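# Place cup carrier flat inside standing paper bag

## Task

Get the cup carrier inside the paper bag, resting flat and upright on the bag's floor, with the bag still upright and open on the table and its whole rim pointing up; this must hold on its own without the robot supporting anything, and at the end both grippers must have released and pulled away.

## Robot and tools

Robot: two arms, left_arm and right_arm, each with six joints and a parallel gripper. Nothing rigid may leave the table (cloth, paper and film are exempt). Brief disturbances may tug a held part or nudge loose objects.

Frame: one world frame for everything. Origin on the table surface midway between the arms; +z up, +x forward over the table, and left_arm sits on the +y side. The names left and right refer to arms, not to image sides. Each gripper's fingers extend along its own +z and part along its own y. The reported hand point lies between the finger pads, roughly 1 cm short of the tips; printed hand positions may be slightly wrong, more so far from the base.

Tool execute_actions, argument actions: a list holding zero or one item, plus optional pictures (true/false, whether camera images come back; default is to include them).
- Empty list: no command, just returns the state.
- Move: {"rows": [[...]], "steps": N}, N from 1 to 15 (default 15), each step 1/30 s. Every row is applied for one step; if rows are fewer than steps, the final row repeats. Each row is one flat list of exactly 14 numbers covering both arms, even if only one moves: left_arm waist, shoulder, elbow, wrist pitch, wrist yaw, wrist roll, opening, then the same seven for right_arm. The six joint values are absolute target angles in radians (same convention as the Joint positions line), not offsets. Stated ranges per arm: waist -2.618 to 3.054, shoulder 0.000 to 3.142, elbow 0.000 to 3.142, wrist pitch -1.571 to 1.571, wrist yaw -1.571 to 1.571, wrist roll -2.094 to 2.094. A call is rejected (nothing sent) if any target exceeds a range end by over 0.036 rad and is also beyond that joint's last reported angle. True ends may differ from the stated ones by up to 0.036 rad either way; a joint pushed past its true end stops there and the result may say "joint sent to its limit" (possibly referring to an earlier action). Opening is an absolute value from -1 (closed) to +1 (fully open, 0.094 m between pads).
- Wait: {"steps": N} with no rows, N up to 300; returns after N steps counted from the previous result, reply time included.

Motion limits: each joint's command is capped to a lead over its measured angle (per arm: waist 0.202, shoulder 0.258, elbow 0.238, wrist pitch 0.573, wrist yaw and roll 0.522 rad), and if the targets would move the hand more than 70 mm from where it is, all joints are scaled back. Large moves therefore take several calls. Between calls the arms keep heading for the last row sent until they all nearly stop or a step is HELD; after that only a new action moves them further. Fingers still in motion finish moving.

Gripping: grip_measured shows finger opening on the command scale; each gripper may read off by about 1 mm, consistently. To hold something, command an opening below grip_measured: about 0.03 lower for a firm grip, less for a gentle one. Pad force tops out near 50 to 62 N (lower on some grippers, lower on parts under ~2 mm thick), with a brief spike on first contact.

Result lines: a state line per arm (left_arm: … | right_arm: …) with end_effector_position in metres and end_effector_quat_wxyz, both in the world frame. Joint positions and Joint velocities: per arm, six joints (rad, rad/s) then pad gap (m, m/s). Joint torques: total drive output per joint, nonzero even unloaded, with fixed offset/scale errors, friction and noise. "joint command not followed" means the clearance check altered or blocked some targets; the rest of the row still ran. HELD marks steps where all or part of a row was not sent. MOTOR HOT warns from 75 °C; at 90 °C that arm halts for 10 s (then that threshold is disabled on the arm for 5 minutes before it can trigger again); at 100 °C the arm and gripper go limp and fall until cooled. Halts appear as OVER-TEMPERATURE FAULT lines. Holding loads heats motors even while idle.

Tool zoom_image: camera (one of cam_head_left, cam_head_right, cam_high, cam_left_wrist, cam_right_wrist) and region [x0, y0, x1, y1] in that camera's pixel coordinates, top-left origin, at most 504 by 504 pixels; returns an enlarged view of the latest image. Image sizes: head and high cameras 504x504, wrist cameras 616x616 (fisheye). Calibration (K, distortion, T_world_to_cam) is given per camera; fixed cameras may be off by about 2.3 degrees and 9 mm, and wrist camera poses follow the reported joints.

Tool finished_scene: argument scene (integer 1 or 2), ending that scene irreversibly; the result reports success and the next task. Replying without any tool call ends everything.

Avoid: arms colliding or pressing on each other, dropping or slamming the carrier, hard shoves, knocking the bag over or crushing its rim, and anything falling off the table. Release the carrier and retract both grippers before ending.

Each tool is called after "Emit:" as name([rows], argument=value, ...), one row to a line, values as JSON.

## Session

Emit:
execute_actions(actions=[])

Scene clock: 0.00 s of 5400.00 s.
left_arm: end_effector_position=(+0.0986, +0.0079, +0.3850) grip_measured=+1.000 end_effector_quat_wxyz=(+0.435, +0.873, -0.098, +0.198) | right_arm: end_effector_position=(+0.5320, -0.6024, +0.2827) grip_measured=+1.000 end_effector_quat_wxyz=(+0.234, +0.710, +0.537, +0.391)
Joint positions: left_arm=[-1.551  1.211  1.634 -1.013 -0.227  1.959  0.094] | right_arm=[-0.719  2.409  2.758 -1.109 -0.558  1.49   0.094]
Joint velocities: left_arm=[-0.012 -0.007 -0.007 -0.007 -0.066 -0.051  0.   ] | right_arm=[ 0.007 -0.007  0.007  0.022  0.037 -0.081  0.   ]
Joint torques (N m, as the arm reports them, + toward a larger angle): no reading
Motor temperatures (°C, as the motors report them): left_arm=[24 29 26 27 25 24] | right_arm=[22 23 24 26 23 24]
camera_calibration (this result's frames):
cam_left_wrist: T_world_to_cam=[[0.162394, 0.616199, -0.770667, 0.269866], [0.689081, 0.488207, 0.535557, -0.250697], [0.706255, -0.618023, -0.345329, 0.179274], [0, 0, 0, 1]] pos_world=[0.00231296, 0.0668965, 0.404148]
cam_right_wrist: T_world_to_cam=[[-0.595439, 0.569484, -0.566692, 0.811282], [-0.124816, 0.631229, 0.765487, 0.26204], [0.793646, 0.526533, -0.304778, 0.0817583], [0, 0, 0, 1]] pos_world=[0.450888, -0.670468, 0.284077]

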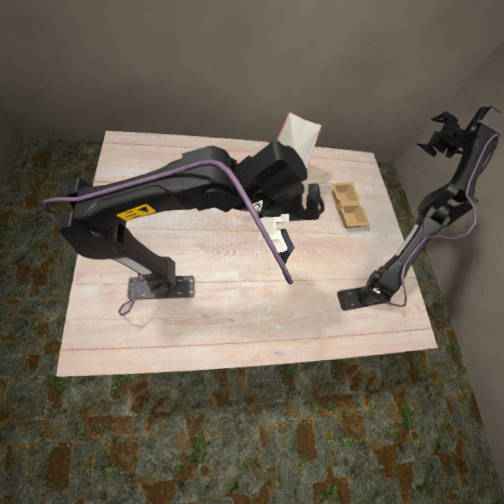

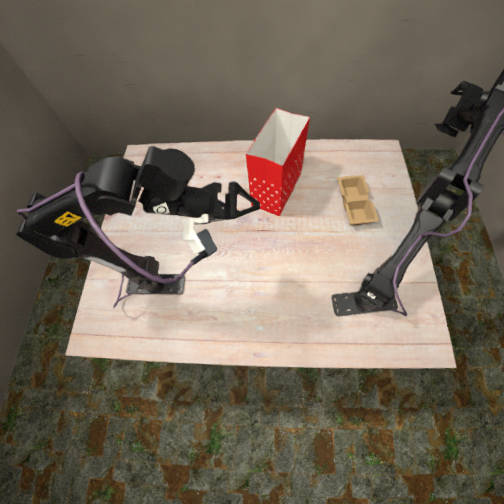

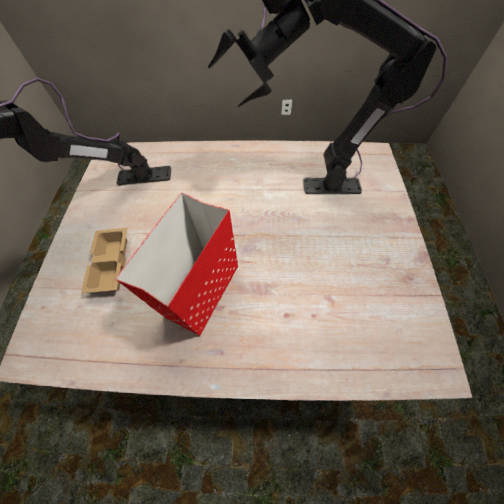

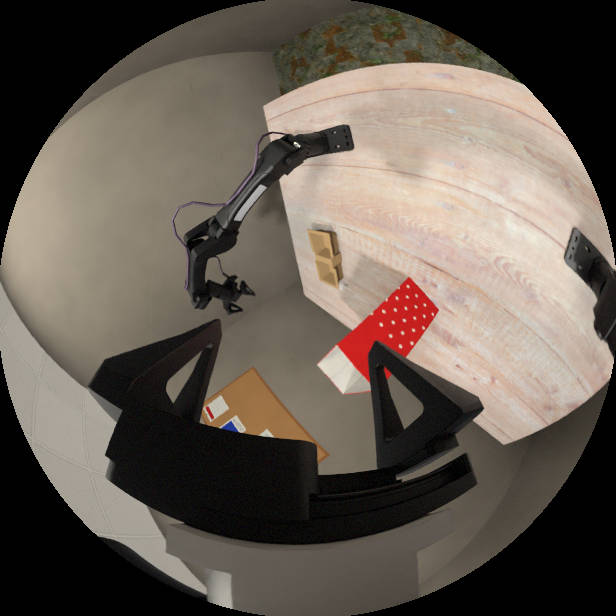

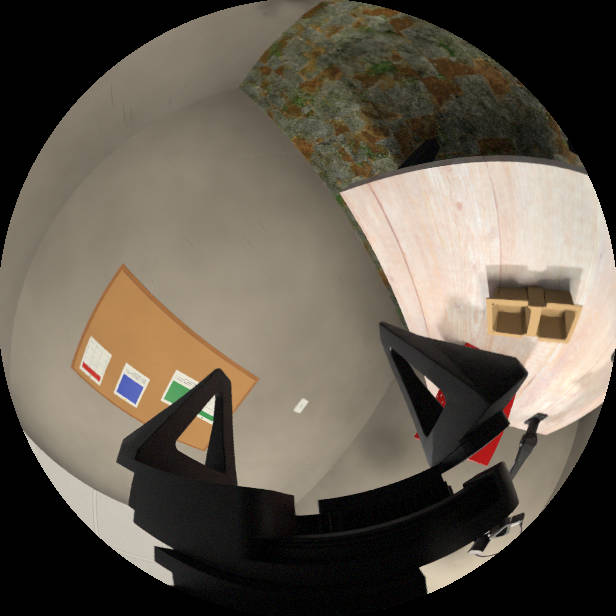

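Emit:
execute_actions([
  {"rows":[[-0.3,1.2,1.7,-1.0,0,1.57,1,-0.14,1.93,2.2,-1.48,0,0,0.2]],"steps":15},
], pictures=false)

Emit:
execute_actions([
  {"steps":45},
], pictures=false)

Emit:
execute_actions([
  {"rows":[[-0.3,1.2,1.7,-1.0,0,1.57,1,-0.14,1.91,1.84,-1.48,0,0,0.2]],"steps":15},
], pictures=false)

Emit:
execute_actions([
  {"steps":15},
])

Scene clock: 27.57 s of 5400.00 s.
left_arm: end_effector_position=(+0.3459, +0.1942, +0.3994) grip_measured=+1.000 end_effector_quat_wxyz=(+0.409, +0.741, +0.457, +0.274) | right_arm: end_effector_position=(+0.4303, -0.3267, +0.2658) grip_measured=+0.202 end_effector_quat_wxyz=(+0.201, +0.160, +0.963, +0.076)
Joint positions: left_arm=[-0.467  1.211  1.668 -1.    -0.014  1.599  0.094] | right_arm=[-0.099  1.941  2.227 -1.43  -0.075  0.363  0.056]
Joint velocities: left_arm=[ 2.127  0.007 -0.002 -0.007 -0.007 -0.095  0.   ] | right_arm=[ 0.388 -0.066 -0.066 -0.256  0.139 -2.41  -0.001]
Joint torques (N m, as the arm reports them, + toward a larger angle): left_arm=[-0.1  -3.25  9.46  2.41  0.16 -0.06] | right_arm=[ -5.48 -10.43   4.55   0.79   0.54  -0.05]
Motor temperatures (°C, as the motors report them): left_arm=[24 30 28 30 25 24] | right_arm=[22 31 26 28 23 24]
Steps of this call (steps 1 to 90: nothing new was sent; then 24.07 s passed at rest; steps 91 to 105: all 15 steps of this action). Readings (joint positions):
91: left_arm=[-1.518 1.211 1.639 -1.015 -0.177 1.899] | right_arm=[-0.706 2.383 2.718 -1.118 -0.499 1.435]
92: left_arm=[-1.454 1.211 1.645 -1.014 -0.133 1.836] | right_arm=[-0.688 2.342 2.655 -1.156 -0.426 1.371]
94: left_arm=[-1.304 1.211 1.660 -1.010 -0.085 1.745] | right_arm=[-0.627 2.256 2.538 -1.230 -0.319 1.249]
98: left_arm=[-1.000 1.211 1.668 -1.000 -0.040 1.650] | right_arm=[-0.448 2.074 2.329 -1.320 -0.186 0.997]
105: the state above

Scene clock: 29.07 s of 5400.00 s.
left_arm: end_effector_position=(+0.3650, +0.2465, +0.3994) grip_measured=+1.000 end_effector_quat_wxyz=(+0.387, +0.697, +0.522, +0.304) | right_arm: end_effector_position=(+0.4213, -0.3564, +0.2584) grip_measured=+0.202 end_effector_quat_wxyz=(+0.189, +0.015, +0.982, +0.003)
Joint positions: left_arm=[-0.298  1.211  1.668 -1.    -0.011  1.586  0.094] | right_arm=[-0.141  1.94   2.215 -1.465 -0.009  0.009  0.056]
Joint velocities: left_arm=[ 0.007  0.002  0.007 -0.007 -0.007 -0.022  0.   ] | right_arm=[-0.012 -0.007  0.007 -0.037 -0.095 -0.037 -0.001]
Joint torques (N m, as the arm reports them, + toward a larger angle): left_arm=[-0.15 -3.25  9.36  2.43  0.15 -0.11] | right_arm=[ -0.03 -10.85   4.99   0.68   0.06  -0.08]
Motor temperatures (°C, as the motors report them): left_arm=[24 30 28 30 25 24] | right_arm=[22 31 26 28 23 24]
Steps of this call (steps 1 to 45: the robot went on to your last target). Readings (joint positions):
1: left_arm=[-0.397 1.211 1.668 -1.000 -0.015 1.596] | right_arm=[-0.093 1.940 2.225 -1.438 -0.071 0.291]
2: left_arm=[-0.343 1.211 1.668 -1.000 -0.021 1.594] | right_arm=[-0.097 1.940 2.223 -1.443 -0.063 0.234]
4: left_arm=[-0.300 1.211 1.668 -1.000 -0.026 1.591] | right_arm=[-0.117 1.940 2.217 -1.451 -0.044 0.153]
8: left_arm=[-0.298 1.211 1.668 -1.000 -0.018 1.588] | right_arm=[-0.141 1.940 2.215 -1.461 -0.018 0.068]
45: the state above
All arms were judged still, so your last target was given up. Only a new action makes them travel on or press farther. Fingers that are still opening or closing keep moving.

Scene clock: 29.57 s of 5400.00 s.
left_arm: end_effector_position=(+0.3650, +0.2465, +0.3994) grip_measured=+1.000 end_effector_quat_wxyz=(+0.387, +0.697, +0.522, +0.304) | right_arm: end_effector_position=(+0.3566, -0.3550, +0.1534) grip_measured=+0.202 end_effector_quat_wxyz=(-0.000, +0.016, +1.000, +0.004)
Joint positions: left_arm=[-0.298  1.211  1.668 -1.    -0.011  1.586  0.094] | right_arm=[-0.141  1.93   1.834 -1.475 -0.008  0.008  0.056]
Joint velocities: left_arm=[-0.002  0.012  0.017  0.022 -0.037 -0.081  0.   ] | right_arm=[-0.017 -0.051  0.007 -0.051 -0.051 -0.022 -0.   ]
Joint torques (N m, as the arm reports them, + toward a larger angle): left_arm=[-0.16 -3.23  9.38  2.43  0.14 -0.11] | right_arm=[  0.04 -11.29   6.75   0.1    0.06  -0.1 ]
Motor temperatures (°C, as the motors report them): left_arm=[24 30 28 30 25 24] | right_arm=[22 31 26 28 23 24]
Steps of this call (steps 1 to 15: all 15 steps of this action). Readings (joint positions):
1: left_arm=[-0.298 1.211 1.668 -1.000 -0.011 1.586] | right_arm=[-0.141 1.926 2.169 -1.441 -0.008 0.008]
2: left_arm=[-0.298 1.211 1.668 -1.000 -0.011 1.586] | right_arm=[-0.141 1.903 2.097 -1.431 -0.008 0.008]
4: left_arm=[-0.298 1.211 1.668 -1.000 -0.011 1.586] | right_arm=[-0.141 1.888 1.960 -1.444 -0.008 0.008]
8: left_arm=[-0.298 1.211 1.668 -1.000 -0.011 1.586] | right_arm=[-0.141 1.938 1.840 -1.475 -0.008 0.008]
15: the state above

Scene clock: 30.07 s of 5400.00 s.
left_arm: end_effector_position=(+0.3650, +0.2465, +0.3994) grip_measured=+1.000 end_effector_quat_wxyz=(+0.387, +0.697, +0.522, +0.304) | right_arm: end_effector_position=(+0.3566, -0.3550, +0.1539) grip_measured=+0.202 end_effector_quat_wxyz=(+0.000, +0.016, +1.000, +0.004)
Joint positions: left_arm=[-0.298  1.211  1.668 -1.    -0.011  1.586  0.094] | right_arm=[-0.141  1.929  1.834 -1.475 -0.008  0.008  0.056]
Joint velocities: left_arm=[-0.017 -0.012  0.007  0.066 -0.037  0.037  0.   ] | right_arm=[ 0.012 -0.012  0.007  0.022  0.022 -0.007 -0.001]
Joint torques (N m, as the arm reports them, + toward a larger angle): left_arm=[-0.15 -3.23  9.4   2.43  0.14 -0.11] | right_arm=[  0.09 -11.62   6.72   0.09   0.07  -0.07]
Motor temperatures (°C, as the motors report them): left_arm=[24 30 28 30 25 24] | right_arm=[22 31 26 28 23 24]
Steps of this call (steps 1 to 15: the robot went on to your last target). Readings (joint positions):
1: left_arm=[-0.298 1.211 1.668 -1.000 -0.011 1.586] | right_arm=[-0.141 1.929 1.834 -1.475 -0.008 0.008]
2: left_arm=[-0.298 1.211 1.668 -1.000 -0.011 1.586] | right_arm=[-0.141 1.929 1.834 -1.475 -0.008 0.008]
4: left_arm=[-0.298 1.211 1.668 -1.000 -0.011 1.586] | right_arm=[-0.141 1.929 1.834 -1.475 -0.008 0.008]
8: left_arm=[-0.298 1.211 1.668 -1.000 -0.011 1.586] | right_arm=[-0.141 1.929 1.834 -1.475 -0.008 0.008]
15: the state above
All arms were judged still, so your last target was given up. Only a new action makes them travel on or press farther. Fingers that are still opening or closing keep moving.
camera_calibration (this result's frames):
cam_left_wrist: T_world_to_cam=[[-0.560466, -0.0180708, -0.82798, 0.5337], [-0.255444, 0.954789, 0.152073, -0.175566], [0.787799, 0.296734, -0.539743, -0.0340539], [0, 0, 0, 1]] pos_world=[0.281101, 0.187378, 0.450212]
cam_right_wrist: T_world_to_cam=[[-0.324924, -0.941356, 0.0909552, -0.241057], [-0.80581, 0.32591, 0.494422, 0.35863], [-0.495071, 0.0873572, -0.86445, 0.441215], [0, 0, 0, 1]] pos_world=[0.429095, -0.382345, 0.226019]

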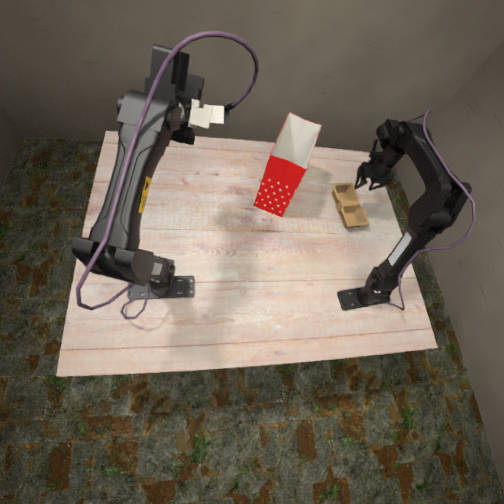

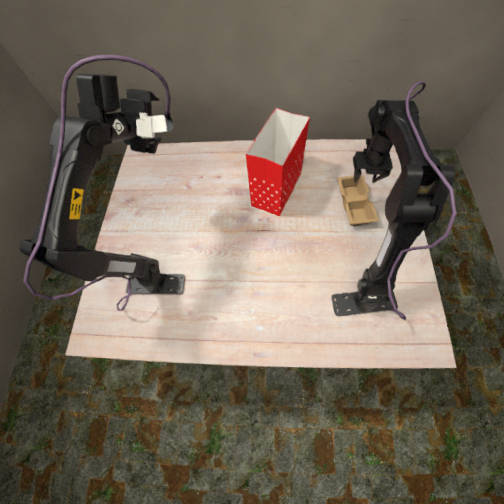

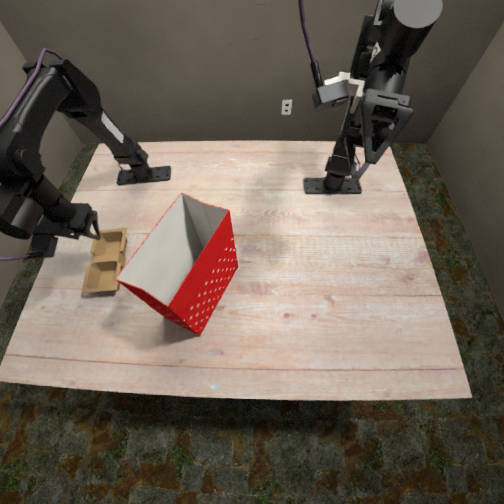

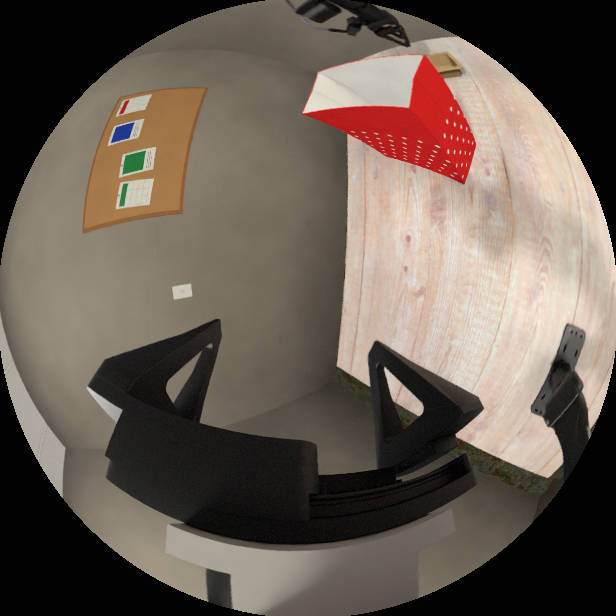

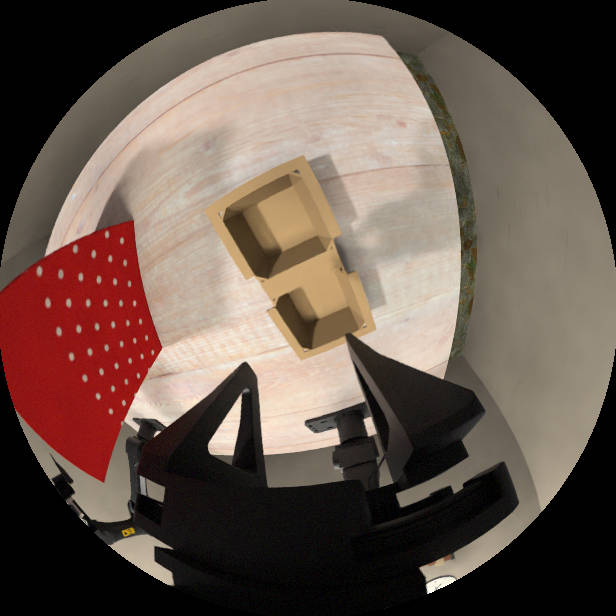

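Emit:
execute_actions([
  {"rows":[[-0.3,1.2,1.7,-1.0,0,1.57,1,-0.19,1.885,1.575,-1.24,0,1.44,0.2]],"steps":15},
], pictures=false)

Emit:
execute_actions([
  {"steps":20},
])

Scene clock: 42.20 s of 5400.00 s.
left_arm: end_effector_position=(+0.3650, +0.2465, +0.3994) grip_measured=+1.000 end_effector_quat_wxyz=(+0.387, +0.697, +0.522, +0.304) | right_arm: end_effector_position=(+0.3466, -0.3726, +0.0977) grip_measured=+0.202 end_effector_quat_wxyz=(-0.009, +0.630, +0.777, -0.002)
Joint positions: left_arm=[-0.298  1.211  1.668 -1.    -0.011  1.586  0.094] | right_arm=[-0.191  1.903  1.575 -1.261 -0.007  1.289  0.056]
Joint velocities: left_arm=[-0.027  0.007 -0.007  0.007 -0.022 -0.007  0.   ] | right_arm=[-0.002  0.007 -0.002  0.037 -0.037  0.96  -0.001]
Joint torques (N m, as the arm reports them, + toward a larger angle): left_arm=[-0.18 -3.23  9.37  2.44  0.13 -0.11] | right_arm=[ -0.07 -11.43   6.37   0.2    0.1    0.06]
Motor temperatures (°C, as the motors report them): left_arm=[24 30 29 31 25 25] | right_arm=[22 30 26 27 23 24]
Steps of this call (steps 1 to 90: nothing new was sent; then 8.63 s passed at rest; steps 91 to 105: all 15 steps of this action). Readings (joint positions):
91: left_arm=[-0.298 1.211 1.668 -1.000 -0.011 1.586] | right_arm=[-0.144 1.913 1.788 -1.426 -0.009 0.091]
92: left_arm=[-0.298 1.211 1.668 -1.000 -0.011 1.586] | right_arm=[-0.151 1.891 1.720 -1.375 -0.009 0.191]
94: left_arm=[-0.298 1.211 1.668 -1.000 -0.011 1.586] | right_arm=[-0.173 1.884 1.626 -1.341 -0.009 0.391]
98: left_arm=[-0.298 1.211 1.668 -1.000 -0.011 1.586] | right_arm=[-0.191 1.905 1.575 -1.302 -0.007 0.791]
105: the state above

Scene clock: 42.87 s of 5400.00 s.
left_arm: end_effector_position=(+0.3650, +0.2465, +0.3994) grip_measured=+1.000 end_effector_quat_wxyz=(+0.387, +0.697, +0.522, +0.304) | right_arm: end_effector_position=(+0.3492, -0.3728, +0.0977) grip_measured=+0.202 end_effector_quat_wxyz=(-0.005, +0.683, +0.730, +0.001)
Joint positions: left_arm=[-0.298  1.211  1.668 -1.    -0.011  1.586  0.094] | right_arm=[-0.191  1.903  1.575 -1.25  -0.007  1.43   0.056]
Joint velocities: left_arm=[-0.007 -0.017 -0.007 -0.022 -0.037  0.051  0.   ] | right_arm=[ 0.007  0.007 -0.002 -0.066 -0.037  0.007  0.001]
Joint torques (N m, as the arm reports them, + toward a larger angle): left_arm=[-0.19 -3.22  9.39  2.43  0.14 -0.11] | right_arm=[ -0.06 -11.31   6.44   0.21   0.09   0.03]
Motor temperatures (°C, as the motors report them): left_arm=[24 30 29 31 25 25] | right_arm=[22 30 26 27 23 24]
Steps of this call (steps 1 to 20: the robot went on to your last target). Readings (joint positions):
1: left_arm=[-0.298 1.211 1.668 -1.000 -0.011 1.586] | right_arm=[-0.191 1.903 1.575 -1.258 -0.007 1.318]
2: left_arm=[-0.298 1.211 1.668 -1.000 -0.011 1.586] | right_arm=[-0.191 1.903 1.575 -1.257 -0.007 1.340]
4: left_arm=[-0.298 1.211 1.668 -1.000 -0.011 1.586] | right_arm=[-0.191 1.903 1.575 -1.254 -0.007 1.374]
8: left_arm=[-0.298 1.211 1.668 -1.000 -0.011 1.586] | right_arm=[-0.191 1.903 1.575 -1.251 -0.007 1.408]
20: the state above
camera_calibration (this result's frames):
cam_left_wrist: T_world_to_cam=[[-0.560466, -0.0180708, -0.82798, 0.5337], [-0.255444, 0.954789, 0.152073, -0.175566], [0.787799, 0.296734, -0.539743, -0.0340539], [0, 0, 0, 1]] pos_world=[0.281101, 0.187378, 0.450212]
cam_right_wrist: T_world_to_cam=[[-0.96725, 0.230222, 0.106888, 0.404417], [0.252522, 0.830182, 0.497021, 0.204509], [0.0256885, 0.507735, -0.86113, 0.365059], [0, 0, 0, 1]] pos_world=[0.330151, -0.448238, 0.169491]

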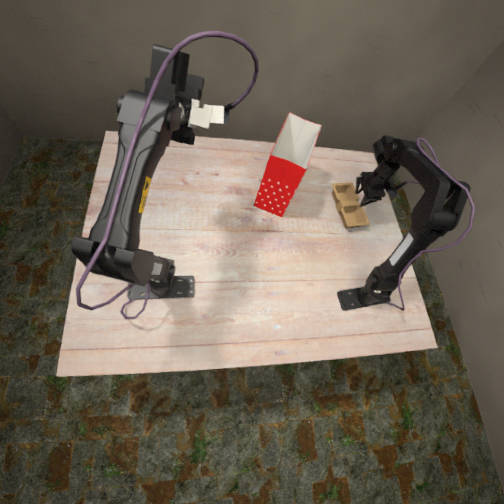

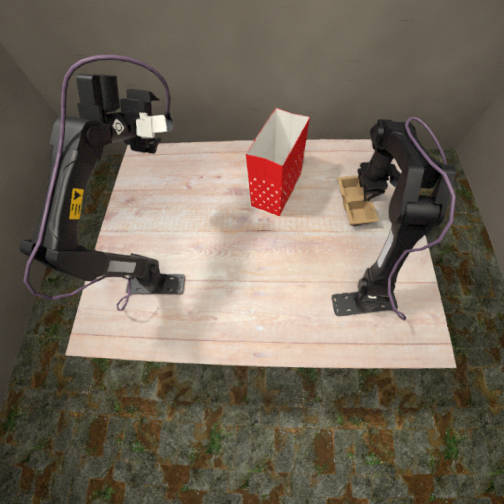

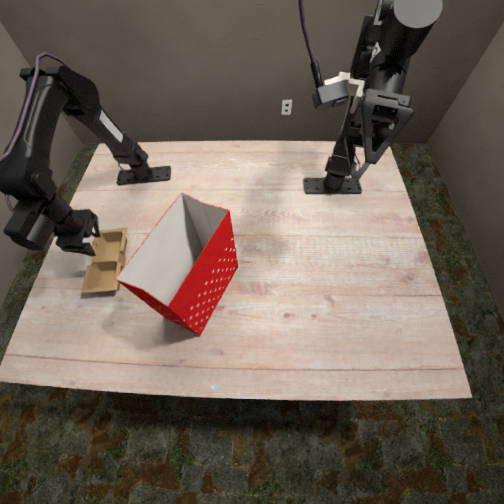

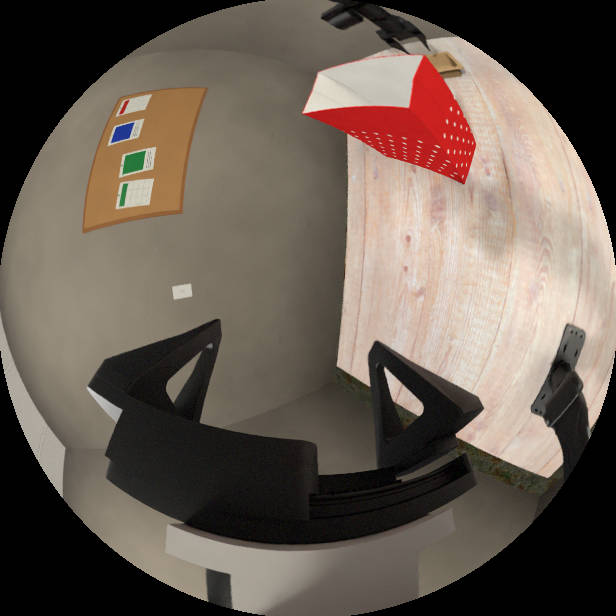

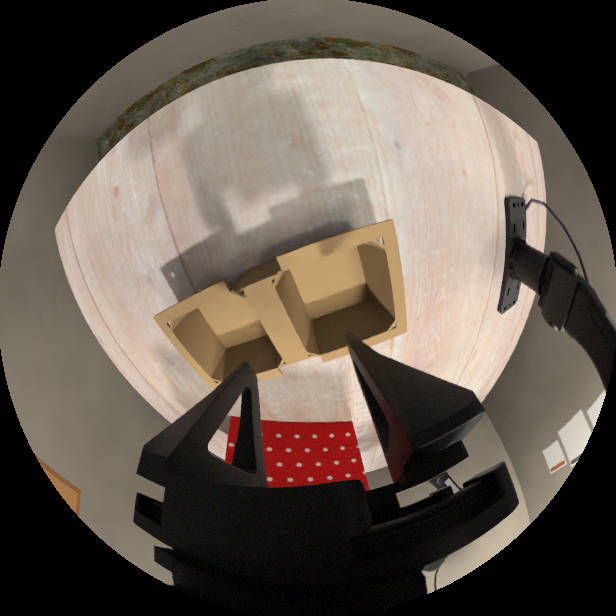

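Emit:
execute_actions([
  {"rows":[[-0.3,1.2,1.7,-1.0,0,1.57,1,-0.19,1.92,1.49,-1.13,0,1.4,0.2],[-0.3,1.2,1.7,-1.0,0,1.57,1,-0.19,1.92,1.49,-1.13,0,1.4,0.2],[-0.3,1.2,1.7,-1.0,0,1.57,1,-0.19,1.92,1.49,-1.13,0,1.4,0.2],[-0.3,1.2,1.7,-1.0,0,1.57,1,-0.19,1.92,1.49,-1.13,0,1.4,0.2],[-0.3,1.2,1.7,-1.0,0,1.57,1,-0.19,1.95,1.4,-1.0,0,1.4,0.2]],"steps":15},
])

Scene clock: 52.07 s of 5400.00 s.
left_arm: end_effector_position=(+0.3650, +0.2465, +0.3994) grip_measured=+1.000 end_effector_quat_wxyz=(+0.387, +0.697, +0.522, +0.304) | right_arm: end_effector_position=(+0.3551, -0.3731, +0.0408) grip_measured=+0.202 end_effector_quat_wxyz=(+0.001, +0.675, +0.738, +0.006)
Joint positions: left_arm=[-0.298  1.211  1.668 -1.    -0.011  1.586  0.094] | right_arm=[-0.191  1.953  1.413 -1.023 -0.008  1.409  0.056]
Joint velocities: left_arm=[-0.007 -0.007 -0.012 -0.095 -0.051 -0.037  0.   ] | right_arm=[-0.002 -0.007 -0.012  0.11  -0.095  0.007 -0.   ]
Joint torques (N m, as the arm reports them, + toward a larger angle): left_arm=[-0.2  -3.23  9.39  2.44  0.14 -0.1 ] | right_arm=[ -0.01 -10.22   5.15   0.23   0.08  -0.04]
Motor temperatures (°C, as the motors report them): left_arm=[24 30 30 32 25 25] | right_arm=[22 30 26 27 23 24]
Steps of this call (steps 1 to 15: the robot went on to your last target; steps 16 to 90: nothing new was sent; then 5.70 s passed at rest; steps 91 to 105: all 15 steps of this action). Readings (joint positions):
91: left_arm=[-0.298 1.211 1.668 -1.000 -0.011 1.586] | right_arm=[-0.191 1.902 1.563 -1.232 -0.007 1.428]
92: left_arm=[-0.298 1.211 1.668 -1.000 -0.011 1.586] | right_arm=[-0.191 1.902 1.547 -1.210 -0.007 1.424]
94: left_arm=[-0.298 1.211 1.668 -1.000 -0.011 1.586] | right_arm=[-0.191 1.911 1.518 -1.184 -0.007 1.418]
98: left_arm=[-0.298 1.211 1.668 -1.000 -0.011 1.586] | right_arm=[-0.191 1.938 1.430 -1.077 -0.008 1.412]
105: the state above
camera_calibration (this result's frames):
cam_left_wrist: T_world_to_cam=[[-0.560466, -0.0180708, -0.82798, 0.5337], [-0.255444, 0.954789, 0.152073, -0.175566], [0.787799, 0.296734, -0.539743, -0.0340539], [0, 0, 0, 1]] pos_world=[0.281101, 0.187378, 0.450212]
cam_right_wrist: T_world_to_cam=[[-0.973595, 0.209161, 0.0914539, 0.411302], [0.226526, 0.835601, 0.500456, 0.242653], [0.0282571, 0.507958, -0.860918, 0.315236], [0, 0, 0, 1]] pos_world=[0.336567, -0.448916, 0.11234]

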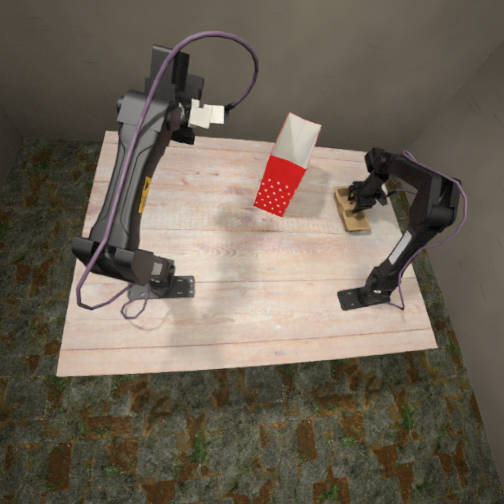

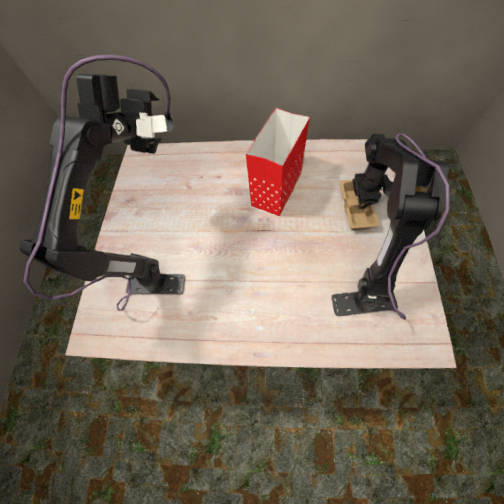

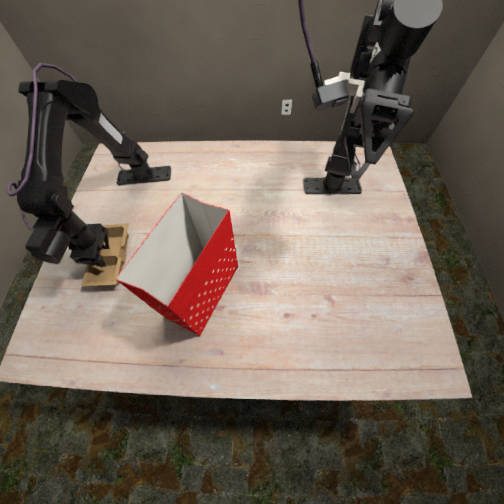

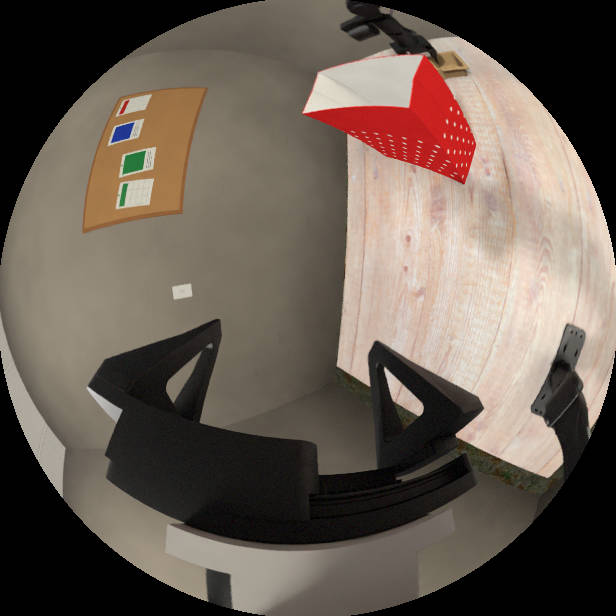

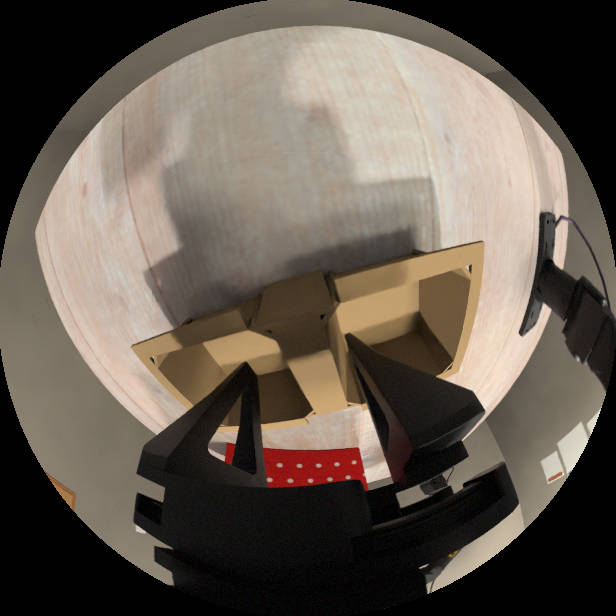

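Emit:
execute_actions([
  {"rows":[[-0.3,1.2,1.7,-1.0,0,1.57,1,-0.19,1.965,1.385,-0.99,0,1.4,0.2],[-0.3,1.2,1.7,-1.0,0,1.57,1,-0.19,1.965,1.385,-0.99,0,1.4,0.2],[-0.3,1.2,1.7,-1.0,0,1.57,1,-0.19,1.965,1.385,-0.99,0,1.4,0.2],[-0.3,1.2,1.7,-1.0,0,1.57,1,-0.19,1.965,1.385,-0.99,0,1.4,0.2],[-0.3,1.2,1.7,-1.0,0,1.57,1,-0.19,1.965,1.385,-0.99,0,1.4,-0.7]],"steps":15},
], pictures=false)

Emit:
execute_actions([
  {"steps":20},
], pictures=false)

Emit:
execute_actions([
  {"rows":[[-0.3,1.2,1.7,-1.0,0,1.57,1,-0.19,1.89,1.575,-1.24,0,1.4,-0.44],[-0.3,1.2,1.7,-1.0,0,1.57,1,-0.19,1.89,1.575,-1.24,0,1.4,-0.44],[-0.3,1.2,1.7,-1.0,0,1.57,1,-0.19,1.89,1.575,-1.24,0,1.4,-0.44],[-0.3,1.2,1.7,-1.0,0,1.57,1,-0.19,1.89,1.575,-1.24,0,1.4,-0.44],[-0.3,1.2,1.7,-1.0,0,1.57,1,-0.19,1.89,1.575,-1.24,0,1.4,-0.44],[-0.3,1.2,1.7,-1.0,0,1.57,1,-0.3,1.5,2.2,-1.5,0,1.4,-0.44]],"steps":15},
], pictures=false)

Emit:
execute_actions([
  {"steps":25},
])

Scene clock: 63.63 s of 5400.00 s.
left_arm: end_effector_position=(+0.3650, +0.2465, +0.3994) grip_measured=+1.000 end_effector_quat_wxyz=(+0.387, +0.697, +0.522, +0.304) | right_arm: end_effector_position=(+0.3588, -0.3735, +0.0369) grip_measured=-0.468 end_effector_quat_wxyz=(+0.006, +0.674, +0.738, +0.009)
Joint positions: left_arm=[-0.298  1.211  1.668 -1.    -0.011  1.586  0.094] | right_arm=[-0.191  1.96   1.406 -0.997 -0.007  1.407  0.025]
Joint velocities: left_arm=[ 0.012 -0.007 -0.007 -0.081 -0.051 -0.022  0.   ] | right_arm=[ 0.002 -0.012  0.012 -0.037 -0.081  0.022 -0.   ]
Joint torques (N m, as the arm reports them, + toward a larger angle): left_arm=[-0.17 -3.26  9.38  2.43  0.13 -0.11] | right_arm=[ 0.13 -9.27  4.83  0.29  0.05 -0.08]
Motor temperatures (°C, as the motors report them): left_arm=[24 30 30 32 25 25] | right_arm=[22 29 25 26 23 24]
Steps of this call (steps 1 to 30: the robot went on to your last target; steps 31 to 90: nothing new was sent; then 8.07 s passed at rest; steps 91 to 105: all 15 steps of this action). Readings (joint positions):
91: left_arm=[-0.298 1.211 1.668 -1.000 -0.011 1.586] | right_arm=[-0.191 1.954 1.413 -1.009 -0.008 1.408]
92: left_arm=[-0.298 1.211 1.668 -1.000 -0.011 1.586] | right_arm=[-0.191 1.955 1.413 -1.007 -0.008 1.408]
94: left_arm=[-0.298 1.211 1.668 -1.000 -0.011 1.586] | right_arm=[-0.191 1.958 1.413 -1.004 -0.008 1.408]
98: left_arm=[-0.298 1.211 1.668 -1.000 -0.011 1.586] | right_arm=[-0.191 1.960 1.406 -0.999 -0.007 1.407]
105: the state above

Scene clock: 64.30 s of 5400.00 s.
left_arm: end_effector_position=(+0.3650, +0.2465, +0.3994) grip_measured=+1.000 end_effector_quat_wxyz=(+0.387, +0.697, +0.522, +0.304) | right_arm: end_effector_position=(+0.3588, -0.3735, +0.0369) grip_measured=-0.468 end_effector_quat_wxyz=(+0.006, +0.674, +0.738, +0.009)
Joint positions: left_arm=[-0.298  1.211  1.668 -1.    -0.011  1.586  0.094] | right_arm=[-0.191  1.96   1.406 -0.997 -0.007  1.407  0.025]
Joint velocities: left_arm=[ 0.007  0.012 -0.017 -0.051  0.022 -0.066  0.   ] | right_arm=[-0.012  0.007 -0.007  0.022 -0.007  0.007 -0.   ]
Joint torques (N m, as the arm reports them, + toward a larger angle): left_arm=[-0.16 -3.22  9.38  2.44  0.14 -0.1 ] | right_arm=[ 0.2  -9.41  4.61  0.28  0.07 -0.12]
Motor temperatures (°C, as the motors report them): left_arm=[24 30 30 32 25 25] | right_arm=[22 29 25 26 23 24]
Steps of this call (steps 1 to 15: the robot went on to your last target; steps 16 to 20: nothing new was sent). Readings (joint positions):
1: left_arm=[-0.298 1.211 1.668 -1.000 -0.011 1.586] | right_arm=[-0.191 1.960 1.406 -0.997 -0.007 1.407]
2: left_arm=[-0.298 1.211 1.668 -1.000 -0.011 1.586] | right_arm=[-0.191 1.960 1.406 -0.997 -0.007 1.407]
4: left_arm=[-0.298 1.211 1.668 -1.000 -0.011 1.586] | right_arm=[-0.191 1.960 1.406 -0.997 -0.007 1.407]
8: left_arm=[-0.298 1.211 1.668 -1.000 -0.011 1.586] | right_arm=[-0.191 1.960 1.406 -0.997 -0.007 1.407]
20: the state above
All arms were judged still, so your last target was given up. Only a new action makes them travel on or press farther. Fingers that are still opening or closing keep moving.

Scene clock: 64.80 s of 5400.00 s.
left_arm: end_effector_position=(+0.3650, +0.2465, +0.3994) grip_measured=+1.000 end_effector_quat_wxyz=(+0.387, +0.697, +0.522, +0.304) | right_arm: end_effector_position=(+0.3594, -0.4047, +0.2632) grip_measured=-0.435 end_effector_quat_wxyz=(+0.172, +0.688, +0.692, +0.131)
Joint positions: left_arm=[-0.298  1.211  1.668 -1.    -0.011  1.586  0.094] | right_arm=[-0.277  1.63   1.825 -1.33  -0.012  1.407  0.027]
Joint velocities: left_arm=[-0.032  0.012 -0.027 -0.051 -0.022 -0.051  0.   ] | right_arm=[-0.12  -0.764  1.199 -0.476 -0.037 -0.066  0.001]
Joint torques (N m, as the arm reports them, + toward a larger angle): left_arm=[-0.16 -3.24  9.38  2.44  0.14 -0.11] | right_arm=[-0.03 -8.77  8.21  0.69  0.07 -0.07]
Motor temperatures (°C, as the motors report them): left_arm=[24 30 30 32 25 25] | right_arm=[22 29 26 26 23 24]
Steps of this call (steps 1 to 15: all 15 steps of this action). Readings (joint positions):
1: left_arm=[-0.298 1.211 1.668 -1.000 -0.011 1.586] | right_arm=[-0.191 1.959 1.431 -1.034 -0.007 1.407]
2: left_arm=[-0.298 1.211 1.668 -1.000 -0.011 1.586] | right_arm=[-0.191 1.959 1.463 -1.081 -0.007 1.407]
4: left_arm=[-0.298 1.211 1.668 -1.000 -0.011 1.586] | right_arm=[-0.191 1.934 1.518 -1.130 -0.007 1.407]
8: left_arm=[-0.298 1.211 1.668 -1.000 -0.011 1.586] | right_arm=[-0.213 1.850 1.603 -1.213 -0.012 1.407]
15: the state above

Scene clock: 65.63 s of 5400.00 s.
left_arm: end_effector_position=(+0.3650, +0.2465, +0.3994) grip_measured=+1.000 end_effector_quat_wxyz=(+0.387, +0.697, +0.522, +0.304) | right_arm: end_effector_position=(+0.3161, -0.4030, +0.4080) grip_measured=-0.435 end_effector_quat_wxyz=(+0.308, +0.657, +0.652, +0.223)
Joint positions: left_arm=[-0.298  1.211  1.668 -1.    -0.011  1.586  0.094] | right_arm=[-0.292  1.501  2.195 -1.486 -0.009  1.407  0.027]
Joint velocities: left_arm=[ 0.012 -0.012 -0.017 -0.007 -0.007 -0.007  0.   ] | right_arm=[ 0.002  0.002 -0.017 -0.022  0.022 -0.007 -0.   ]
Joint torques (N m, as the arm reports them, + toward a larger angle): left_arm=[-0.17 -3.21  9.37  2.44  0.14 -0.1 ] | right_arm=[-0.72 -4.77  5.37  1.29  0.11 -0.09]
Motor temperatures (°C, as the motors report them): left_arm=[24 30 30 32 25 25] | right_arm=[22 29 26 26 23 24]
Steps of this call (steps 1 to 25: the robot went on to your last target). Readings (joint positions):
1: left_arm=[-0.298 1.211 1.668 -1.000 -0.011 1.586] | right_arm=[-0.281 1.605 1.871 -1.347 -0.012 1.407]
2: left_arm=[-0.298 1.211 1.668 -1.000 -0.011 1.586] | right_arm=[-0.284 1.584 1.922 -1.364 -0.012 1.407]
4: left_arm=[-0.298 1.211 1.668 -1.000 -0.011 1.586] | right_arm=[-0.287 1.552 2.040 -1.395 -0.012 1.407]
8: left_arm=[-0.298 1.211 1.668 -1.000 -0.011 1.586] | right_arm=[-0.292 1.487 2.184 -1.419 -0.010 1.407]
25: the state above
camera_calibration (this result's frames):
cam_left_wrist: T_world_to_cam=[[-0.560466, -0.0180708, -0.82798, 0.5337], [-0.255444, 0.954789, 0.152073, -0.175566], [0.787799, 0.296734, -0.539743, -0.0340539], [0, 0, 0, 1]] pos_world=[0.281101, 0.187378, 0.450212]
cam_right_wrist: T_world_to_cam=[[-0.736365, 0.267676, -0.621382, 0.585434], [-0.0811915, 0.876814, 0.473926, 0.217421], [0.671695, 0.399433, -0.623922, 0.303855], [0, 0, 0, 1]] pos_world=[0.244648, -0.468714, 0.450318]

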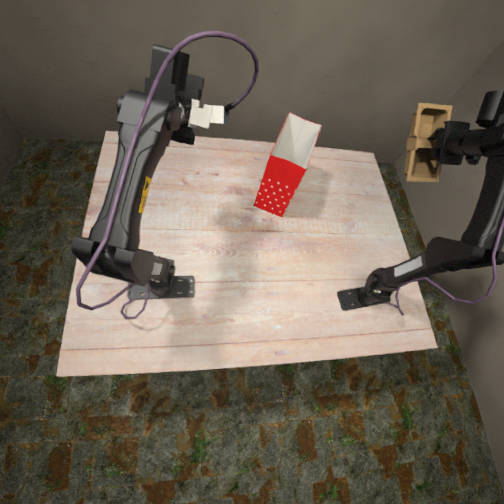

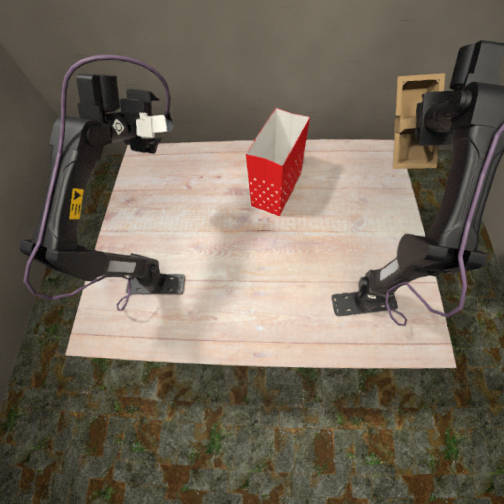

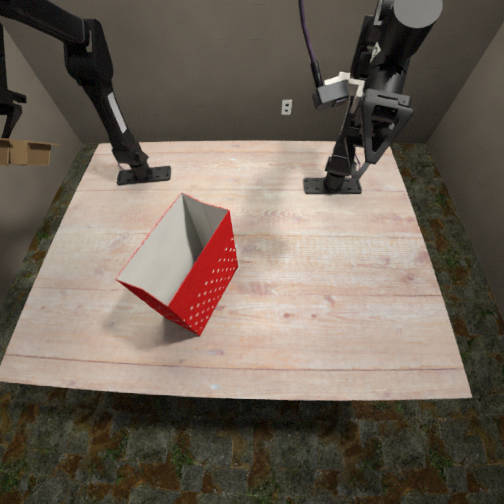

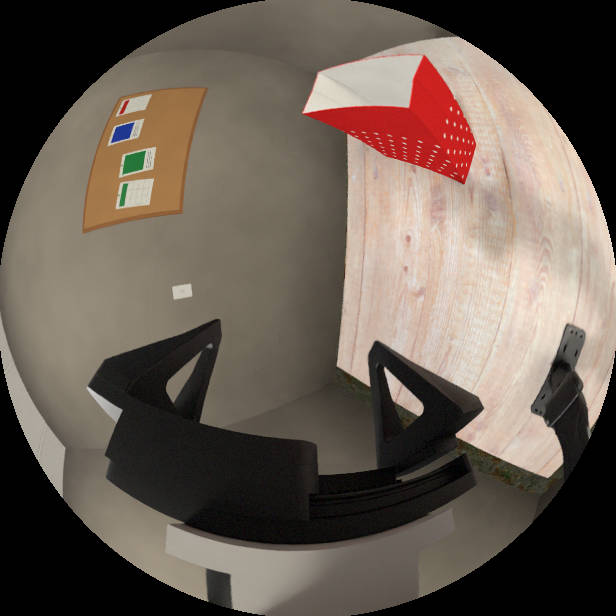

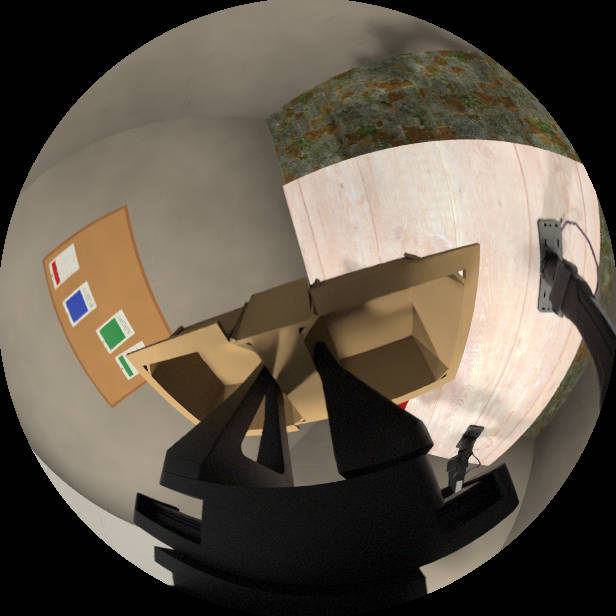

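Emit:
execute_actions(actions=[])

Scene clock: 83.57 s of 5400.00 s.
left_arm: end_effector_position=(+0.3650, +0.2465, +0.3994) grip_measured=+1.000 end_effector_quat_wxyz=(+0.387, +0.697, +0.522, +0.304) | right_arm: end_effector_position=(+0.3160, -0.4030, +0.4079) grip_measured=-0.435 end_effector_quat_wxyz=(+0.307, +0.657, +0.652, +0.223)
Joint positions: left_arm=[-0.298  1.211  1.668 -1.    -0.011  1.586  0.094] | right_arm=[-0.292  1.501  2.195 -1.486 -0.009  1.407  0.027]
Joint velocities: left_arm=[-0.002 -0.027  0.007  0.022 -0.037  0.022  0.   ] | right_arm=[-0.002  0.007 -0.007 -0.022 -0.022  0.022  0.001]
Joint torques (N m, as the arm reports them, + toward a larger angle): left_arm=[-0.16 -3.21  9.39  2.44  0.15 -0.1 ] | right_arm=[-0.55 -4.49  5.39  1.25  0.04 -0.1 ]
Motor temperatures (°C, as the motors report them): left_arm=[24 30 31 33 25 25] | right_arm=[22 27 25 27 23 24]
Steps of this call (steps 1 to 30: the robot went on to your last target; steps 31 to 90: nothing new was sent; then 14.93 s passed at rest). Readings (joint positions):
1: left_arm=[-0.298 1.211 1.668 -1.000 -0.011 1.586] | right_arm=[-0.292 1.501 2.195 -1.486 -0.009 1.407]
2: left_arm=[-0.298 1.211 1.668 -1.000 -0.011 1.586] | right_arm=[-0.292 1.501 2.195 -1.486 -0.009 1.407]
4: left_arm=[-0.298 1.211 1.668 -1.000 -0.011 1.586] | right_arm=[-0.292 1.501 2.195 -1.486 -0.009 1.407]
8: left_arm=[-0.298 1.211 1.668 -1.000 -0.011 1.586] | right_arm=[-0.292 1.501 2.195 -1.486 -0.009 1.407]
90: the state above
All arms were judged still, so your last target was given up. Only a new action makes them travel on or press farther. Fingers that are still opening or closing keep moving.
camera_calibration (this result's frames):
cam_left_wrist: T_world_to_cam=[[-0.560466, -0.0180708, -0.82798, 0.5337], [-0.255444, 0.954789, 0.152073, -0.175566], [0.787799, 0.296734, -0.539743, -0.0340539], [0, 0, 0, 1]] pos_world=[0.281101, 0.187378, 0.450212]
cam_right_wrist: T_world_to_cam=[[-0.736832, 0.267759, -0.620793, 0.585187], [-0.0808353, 0.876751, 0.474103, 0.217242], [0.671226, 0.399516, -0.624374, 0.304217], [0, 0, 0, 1]] pos_world=[0.244547, -0.468696, 0.45023]

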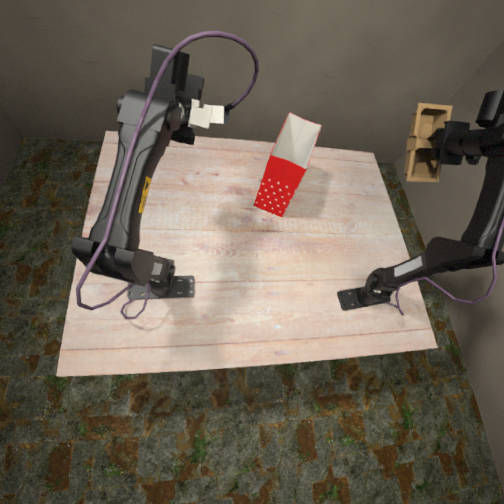

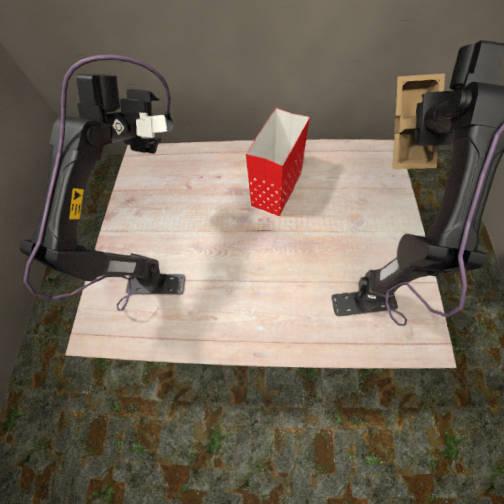

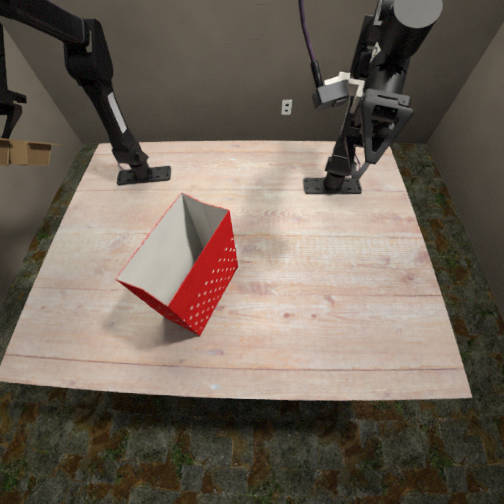

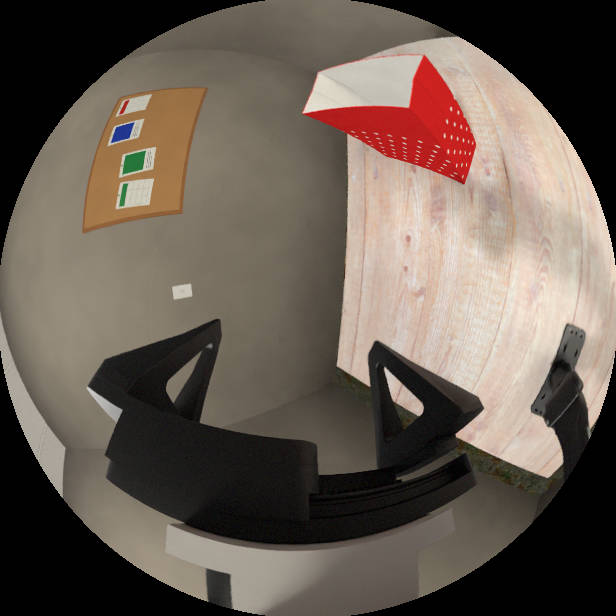

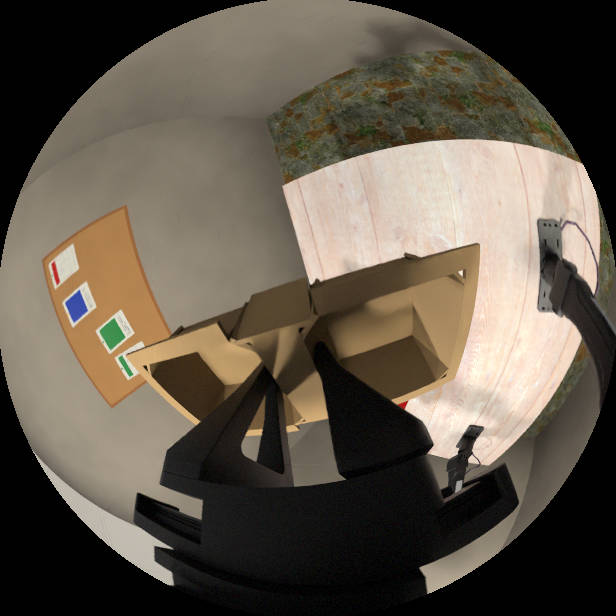

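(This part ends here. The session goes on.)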